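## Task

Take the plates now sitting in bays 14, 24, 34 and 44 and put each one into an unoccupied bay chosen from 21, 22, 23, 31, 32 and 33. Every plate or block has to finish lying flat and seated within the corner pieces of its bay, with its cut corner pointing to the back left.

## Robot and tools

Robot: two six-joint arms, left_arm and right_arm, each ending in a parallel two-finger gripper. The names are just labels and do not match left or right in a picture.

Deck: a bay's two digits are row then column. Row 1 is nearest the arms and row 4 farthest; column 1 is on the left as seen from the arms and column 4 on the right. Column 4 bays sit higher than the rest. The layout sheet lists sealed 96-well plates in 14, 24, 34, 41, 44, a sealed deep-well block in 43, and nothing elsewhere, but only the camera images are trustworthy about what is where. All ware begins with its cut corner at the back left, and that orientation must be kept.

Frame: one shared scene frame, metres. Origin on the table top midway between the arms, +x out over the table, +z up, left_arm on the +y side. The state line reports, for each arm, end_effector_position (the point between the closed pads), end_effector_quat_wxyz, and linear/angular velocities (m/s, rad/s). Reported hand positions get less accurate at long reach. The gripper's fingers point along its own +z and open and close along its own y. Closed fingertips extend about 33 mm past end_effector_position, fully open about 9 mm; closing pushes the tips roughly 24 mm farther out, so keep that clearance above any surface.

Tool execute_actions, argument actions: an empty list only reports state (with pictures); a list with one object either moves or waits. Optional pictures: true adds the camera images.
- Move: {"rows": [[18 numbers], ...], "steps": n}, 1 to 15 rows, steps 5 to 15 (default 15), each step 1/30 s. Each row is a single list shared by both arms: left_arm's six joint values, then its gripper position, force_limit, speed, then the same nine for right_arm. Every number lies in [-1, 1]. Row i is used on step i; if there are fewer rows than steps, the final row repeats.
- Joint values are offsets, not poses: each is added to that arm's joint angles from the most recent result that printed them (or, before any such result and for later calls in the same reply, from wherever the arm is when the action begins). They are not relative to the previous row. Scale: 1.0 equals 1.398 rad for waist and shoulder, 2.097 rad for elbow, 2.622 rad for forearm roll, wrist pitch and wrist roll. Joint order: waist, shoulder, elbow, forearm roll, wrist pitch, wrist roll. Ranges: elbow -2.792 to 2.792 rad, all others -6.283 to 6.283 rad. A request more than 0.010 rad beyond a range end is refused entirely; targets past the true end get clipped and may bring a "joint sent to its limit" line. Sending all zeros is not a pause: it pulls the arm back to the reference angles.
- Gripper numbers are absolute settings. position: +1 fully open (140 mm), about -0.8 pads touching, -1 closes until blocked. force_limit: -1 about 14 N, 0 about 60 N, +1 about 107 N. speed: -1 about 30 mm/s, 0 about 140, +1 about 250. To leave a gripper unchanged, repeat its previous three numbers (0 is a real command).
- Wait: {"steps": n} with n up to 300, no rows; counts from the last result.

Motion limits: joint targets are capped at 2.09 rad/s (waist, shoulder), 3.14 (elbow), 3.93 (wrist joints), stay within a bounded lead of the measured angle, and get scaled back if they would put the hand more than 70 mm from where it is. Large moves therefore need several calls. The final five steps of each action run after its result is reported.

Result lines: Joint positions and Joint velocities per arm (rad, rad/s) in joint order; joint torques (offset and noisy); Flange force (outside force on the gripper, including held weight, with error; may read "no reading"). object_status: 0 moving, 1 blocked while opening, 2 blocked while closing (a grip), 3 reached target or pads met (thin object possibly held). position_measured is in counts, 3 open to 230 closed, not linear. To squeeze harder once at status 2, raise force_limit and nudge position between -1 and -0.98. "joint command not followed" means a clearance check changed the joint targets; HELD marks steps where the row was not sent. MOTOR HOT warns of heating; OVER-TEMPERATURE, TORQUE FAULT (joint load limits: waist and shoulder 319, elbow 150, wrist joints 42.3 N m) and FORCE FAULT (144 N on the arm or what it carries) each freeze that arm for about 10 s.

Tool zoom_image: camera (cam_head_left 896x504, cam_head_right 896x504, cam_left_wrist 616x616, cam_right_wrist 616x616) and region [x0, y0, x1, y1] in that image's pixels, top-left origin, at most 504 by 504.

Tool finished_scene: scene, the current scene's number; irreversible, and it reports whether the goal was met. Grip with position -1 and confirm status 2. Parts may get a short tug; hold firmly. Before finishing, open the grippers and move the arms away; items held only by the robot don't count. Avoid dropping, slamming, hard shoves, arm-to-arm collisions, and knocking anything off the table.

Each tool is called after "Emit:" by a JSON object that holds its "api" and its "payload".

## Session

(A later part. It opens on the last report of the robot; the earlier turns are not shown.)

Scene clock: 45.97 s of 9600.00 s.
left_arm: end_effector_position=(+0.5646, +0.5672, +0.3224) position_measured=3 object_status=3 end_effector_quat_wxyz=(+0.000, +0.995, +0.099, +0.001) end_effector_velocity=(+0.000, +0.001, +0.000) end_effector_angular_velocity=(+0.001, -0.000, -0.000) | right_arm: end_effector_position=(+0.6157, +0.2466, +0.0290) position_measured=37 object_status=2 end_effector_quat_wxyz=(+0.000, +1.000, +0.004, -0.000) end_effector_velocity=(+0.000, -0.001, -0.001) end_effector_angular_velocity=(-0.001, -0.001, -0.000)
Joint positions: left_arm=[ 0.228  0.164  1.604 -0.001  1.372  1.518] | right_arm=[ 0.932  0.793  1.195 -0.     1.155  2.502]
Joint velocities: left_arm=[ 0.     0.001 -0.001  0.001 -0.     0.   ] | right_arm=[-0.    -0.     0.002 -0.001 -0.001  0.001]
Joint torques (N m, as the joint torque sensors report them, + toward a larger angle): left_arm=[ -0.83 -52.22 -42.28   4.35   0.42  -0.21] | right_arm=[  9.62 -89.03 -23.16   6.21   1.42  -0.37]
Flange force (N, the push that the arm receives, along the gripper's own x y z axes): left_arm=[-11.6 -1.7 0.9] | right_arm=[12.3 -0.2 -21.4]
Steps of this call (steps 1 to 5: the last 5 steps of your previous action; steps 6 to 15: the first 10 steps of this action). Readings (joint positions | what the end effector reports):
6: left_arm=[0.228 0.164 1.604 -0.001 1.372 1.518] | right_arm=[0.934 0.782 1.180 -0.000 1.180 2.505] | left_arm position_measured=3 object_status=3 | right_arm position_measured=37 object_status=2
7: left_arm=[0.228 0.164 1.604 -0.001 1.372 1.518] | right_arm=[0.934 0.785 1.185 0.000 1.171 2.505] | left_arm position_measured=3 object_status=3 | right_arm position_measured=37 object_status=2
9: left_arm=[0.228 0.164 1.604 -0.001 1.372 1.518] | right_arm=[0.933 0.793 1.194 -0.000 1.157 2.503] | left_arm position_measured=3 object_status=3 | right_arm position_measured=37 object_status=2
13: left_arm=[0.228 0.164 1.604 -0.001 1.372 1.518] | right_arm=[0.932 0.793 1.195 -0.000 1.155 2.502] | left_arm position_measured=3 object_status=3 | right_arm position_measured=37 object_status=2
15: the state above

Emit:
{"api": "execute_actions", "payload": {"actions": [{"rows":[[0,0,0,0,0,0,1,0,0, 0,0,0,0,0,0,1,0,0],[0,0,0,0,0,0,1,0,0, 0,0,0,0,0,0,1,0,0],[0,0,0,0,0,0,1,0,0, 0,0,0,0,0,0,1,0,0],[0,0,0,0,0,0,1,0,0, 0,0,0,0,0,0,1,0,0],[0,0,0,0,0,0,1,0,0, 0,0,0,0,0,0,1,0,0],[0,0,0,0,0,0,1,0,0, 0,-0.04,-0.035,0,0.048,0,1,0,0]],"steps":15}]}}

Emit:
{"api": "execute_actions", "payload": {"actions": [{"steps":8}], "pictures": true}}

Emit:
{"api": "zoom_image", "payload": {"camera": "cam_right_wrist", "region": [130, 100, 530, 420]}}

Scene clock: 46.53 s of 9600.00 s.
left_arm: end_effector_position=(+0.5646, +0.5672, +0.3224) position_measured=3 object_status=3 end_effector_quat_wxyz=(+0.000, +0.995, +0.099, +0.001) end_effector_velocity=(+0.000, -0.001, +0.001) end_effector_angular_velocity=(-0.001, -0.001, -0.001) | right_arm: end_effector_position=(+0.6171, +0.2485, +0.0981) position_measured=3 object_status=0 end_effector_quat_wxyz=(-0.001, +1.000, +0.004, +0.001) end_effector_velocity=(-0.000, +0.001, +0.556) end_effector_angular_velocity=(+0.057, -0.039, -0.001)
Joint positions: left_arm=[ 0.228  0.164  1.604 -0.001  1.372  1.518] | right_arm=[ 0.932  0.751  1.139 -0.     1.248  2.502]
Joint velocities: left_arm=[-0.001 -0.001 -0.001 -0.001  0.     0.   ] | right_arm=[-0.    -0.347 -0.424  0.003  0.701 -0.   ]
Joint torques (N m, as the joint torque sensors report them, + toward a larger angle): left_arm=[ -1.61 -53.25 -42.49   4.39   0.32  -0.25] | right_arm=[ -0.3  -44.16 -12.16   0.85   0.03  -0.03]
Flange force (N, the push that the arm receives, along the gripper's own x y z axes): left_arm=[-10.3 -2.9 1.4] | right_arm=[-3.6 9.1 -5.2]
Steps of this call (steps 1 to 5: the last 5 steps of your previous action; steps 6 to 7: the robot went on to your last target; steps 8 to 17: the first 10 steps of this action). Readings (joint positions | what the end effector reports):
8: left_arm=[0.228 0.164 1.604 -0.001 1.372 1.518] | right_arm=[0.932 0.793 1.195 -0.000 1.155 2.502] | left_arm position_measured=3 object_status=3 | right_arm position_measured=37 object_status=0
9: left_arm=[0.228 0.164 1.604 -0.001 1.372 1.518] | right_arm=[0.932 0.793 1.195 -0.000 1.155 2.502] | left_arm position_measured=3 object_status=3 | right_arm position_measured=37 object_status=0
11: left_arm=[0.228 0.164 1.604 -0.001 1.372 1.518] | right_arm=[0.932 0.793 1.195 -0.000 1.155 2.502] | left_arm position_measured=3 object_status=3 | right_arm position_measured=17 object_status=0
15: left_arm=[0.228 0.164 1.604 -0.001 1.372 1.518] | right_arm=[0.932 0.779 1.176 -0.001 1.190 2.502] | left_arm position_measured=3 object_status=3 | right_arm position_measured=3 object_status=0
17: the state above

Scene clock: 46.80 s of 9600.00 s.
left_arm: end_effector_position=(+0.5646, +0.5672, +0.3224) position_measured=3 object_status=3 end_effector_quat_wxyz=(+0.000, +0.995, +0.099, +0.001) end_effector_velocity=(+0.001, -0.000, +0.000) end_effector_angular_velocity=(-0.001, -0.001, +0.001) | right_arm: end_effector_position=(+0.6162, +0.2473, +0.1206) position_measured=3 object_status=3 end_effector_quat_wxyz=(-0.001, +1.000, +0.004, +0.001) end_effector_velocity=(+0.000, +0.000, +0.001) end_effector_angular_velocity=(+0.001, -0.000, +0.000)
Joint positions: left_arm=[ 0.228  0.164  1.604 -0.001  1.372  1.518] | right_arm=[ 0.932  0.737  1.122 -0.     1.281  2.502]
Joint velocities: left_arm=[-0.     0.001 -0.001 -0.001  0.    -0.001] | right_arm=[ 0.    -0.    -0.001  0.     0.001 -0.001]
Joint torques (N m, as the joint torque sensors report them, + toward a larger angle): left_arm=[ -1.42 -54.19 -41.89   4.44   0.27  -0.14] | right_arm=[   3.08 -106.9   -36.69    4.06    0.13    0.07]
Flange force (N, the push that the arm receives, along the gripper's own x y z axes): left_arm=[-7.0 -2.0 0.9] | right_arm=[6.2 -2.7 -3.5]
Kept back: nothing.
Steps of this call (steps 1 to 5: the last 5 steps of your previous action; steps 6 to 8: the robot went on to your last target). Readings (joint positions | what the end effector reports):
1: left_arm=[0.228 0.164 1.604 -0.001 1.372 1.518] | right_arm=[0.932 0.741 1.128 -0.000 1.268 2.502] | left_arm position_measured=3 object_status=3 | right_arm position_measured=3 object_status=0
2: left_arm=[0.228 0.164 1.604 -0.001 1.372 1.518] | right_arm=[0.932 0.737 1.122 -0.000 1.277 2.502] | left_arm position_measured=3 object_status=3 | right_arm position_measured=3 object_status=0
4: left_arm=[0.228 0.164 1.604 -0.001 1.372 1.518] | right_arm=[0.932 0.737 1.122 -0.000 1.280 2.502] | left_arm position_measured=3 object_status=3 | right_arm position_measured=3 object_status=3
8: the state above

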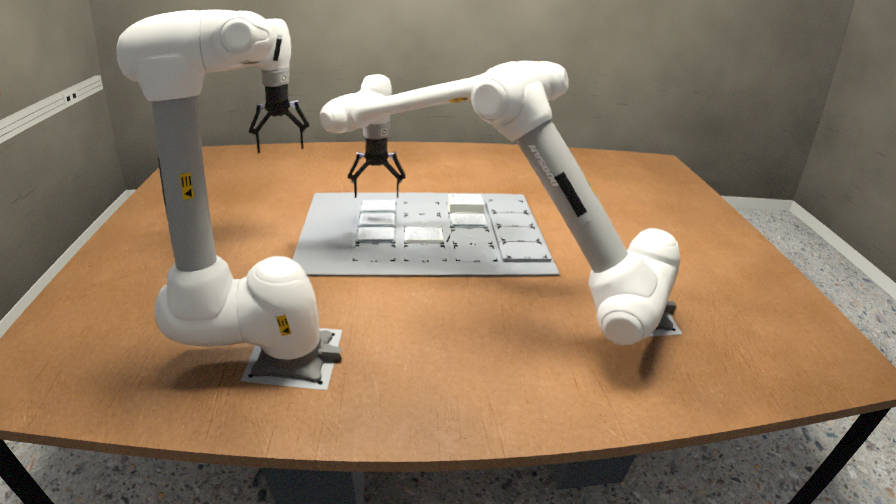

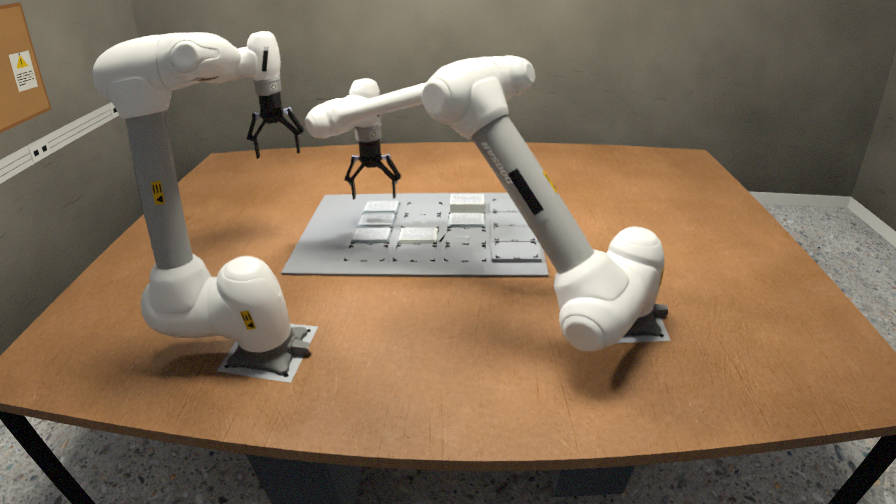

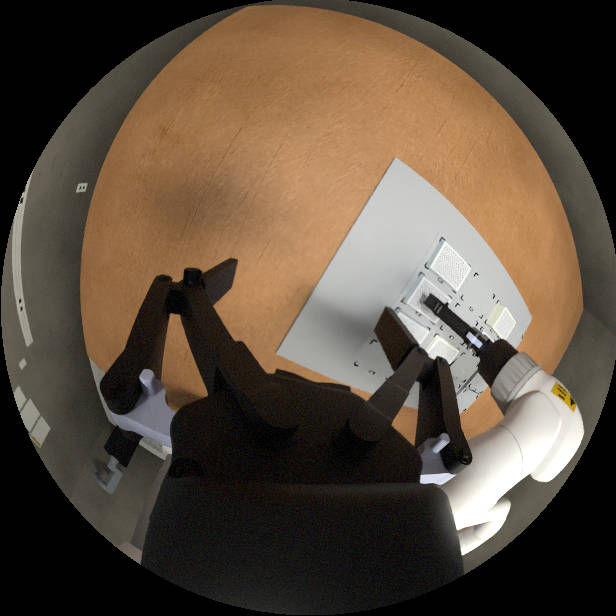

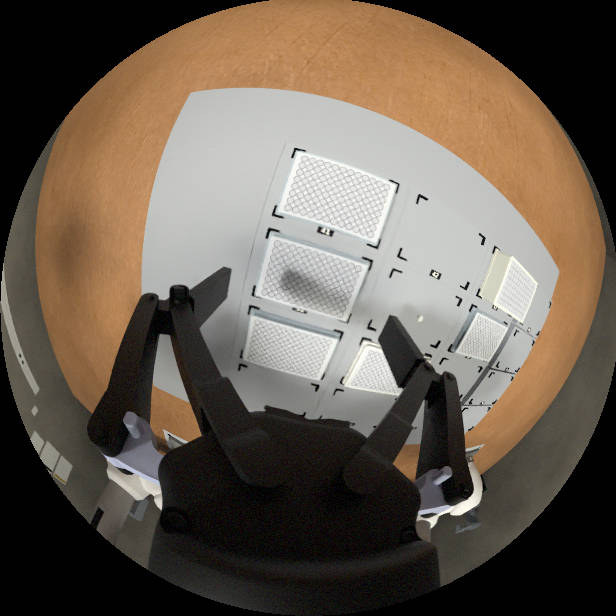

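Region (130, 100, 530, 420) of cam_right_wrist's 616x616 image, scaled by 1.260, with more detail than that image has; it fills the top 403 rows of this view, and the rest is white.

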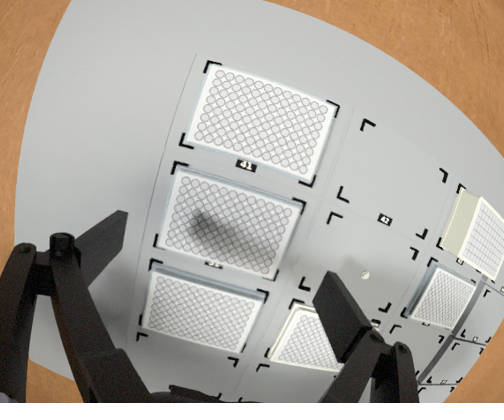

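Emit:
{"api": "finished_scene", "payload": {"scene": 1}}

The scene is finished: the task was done.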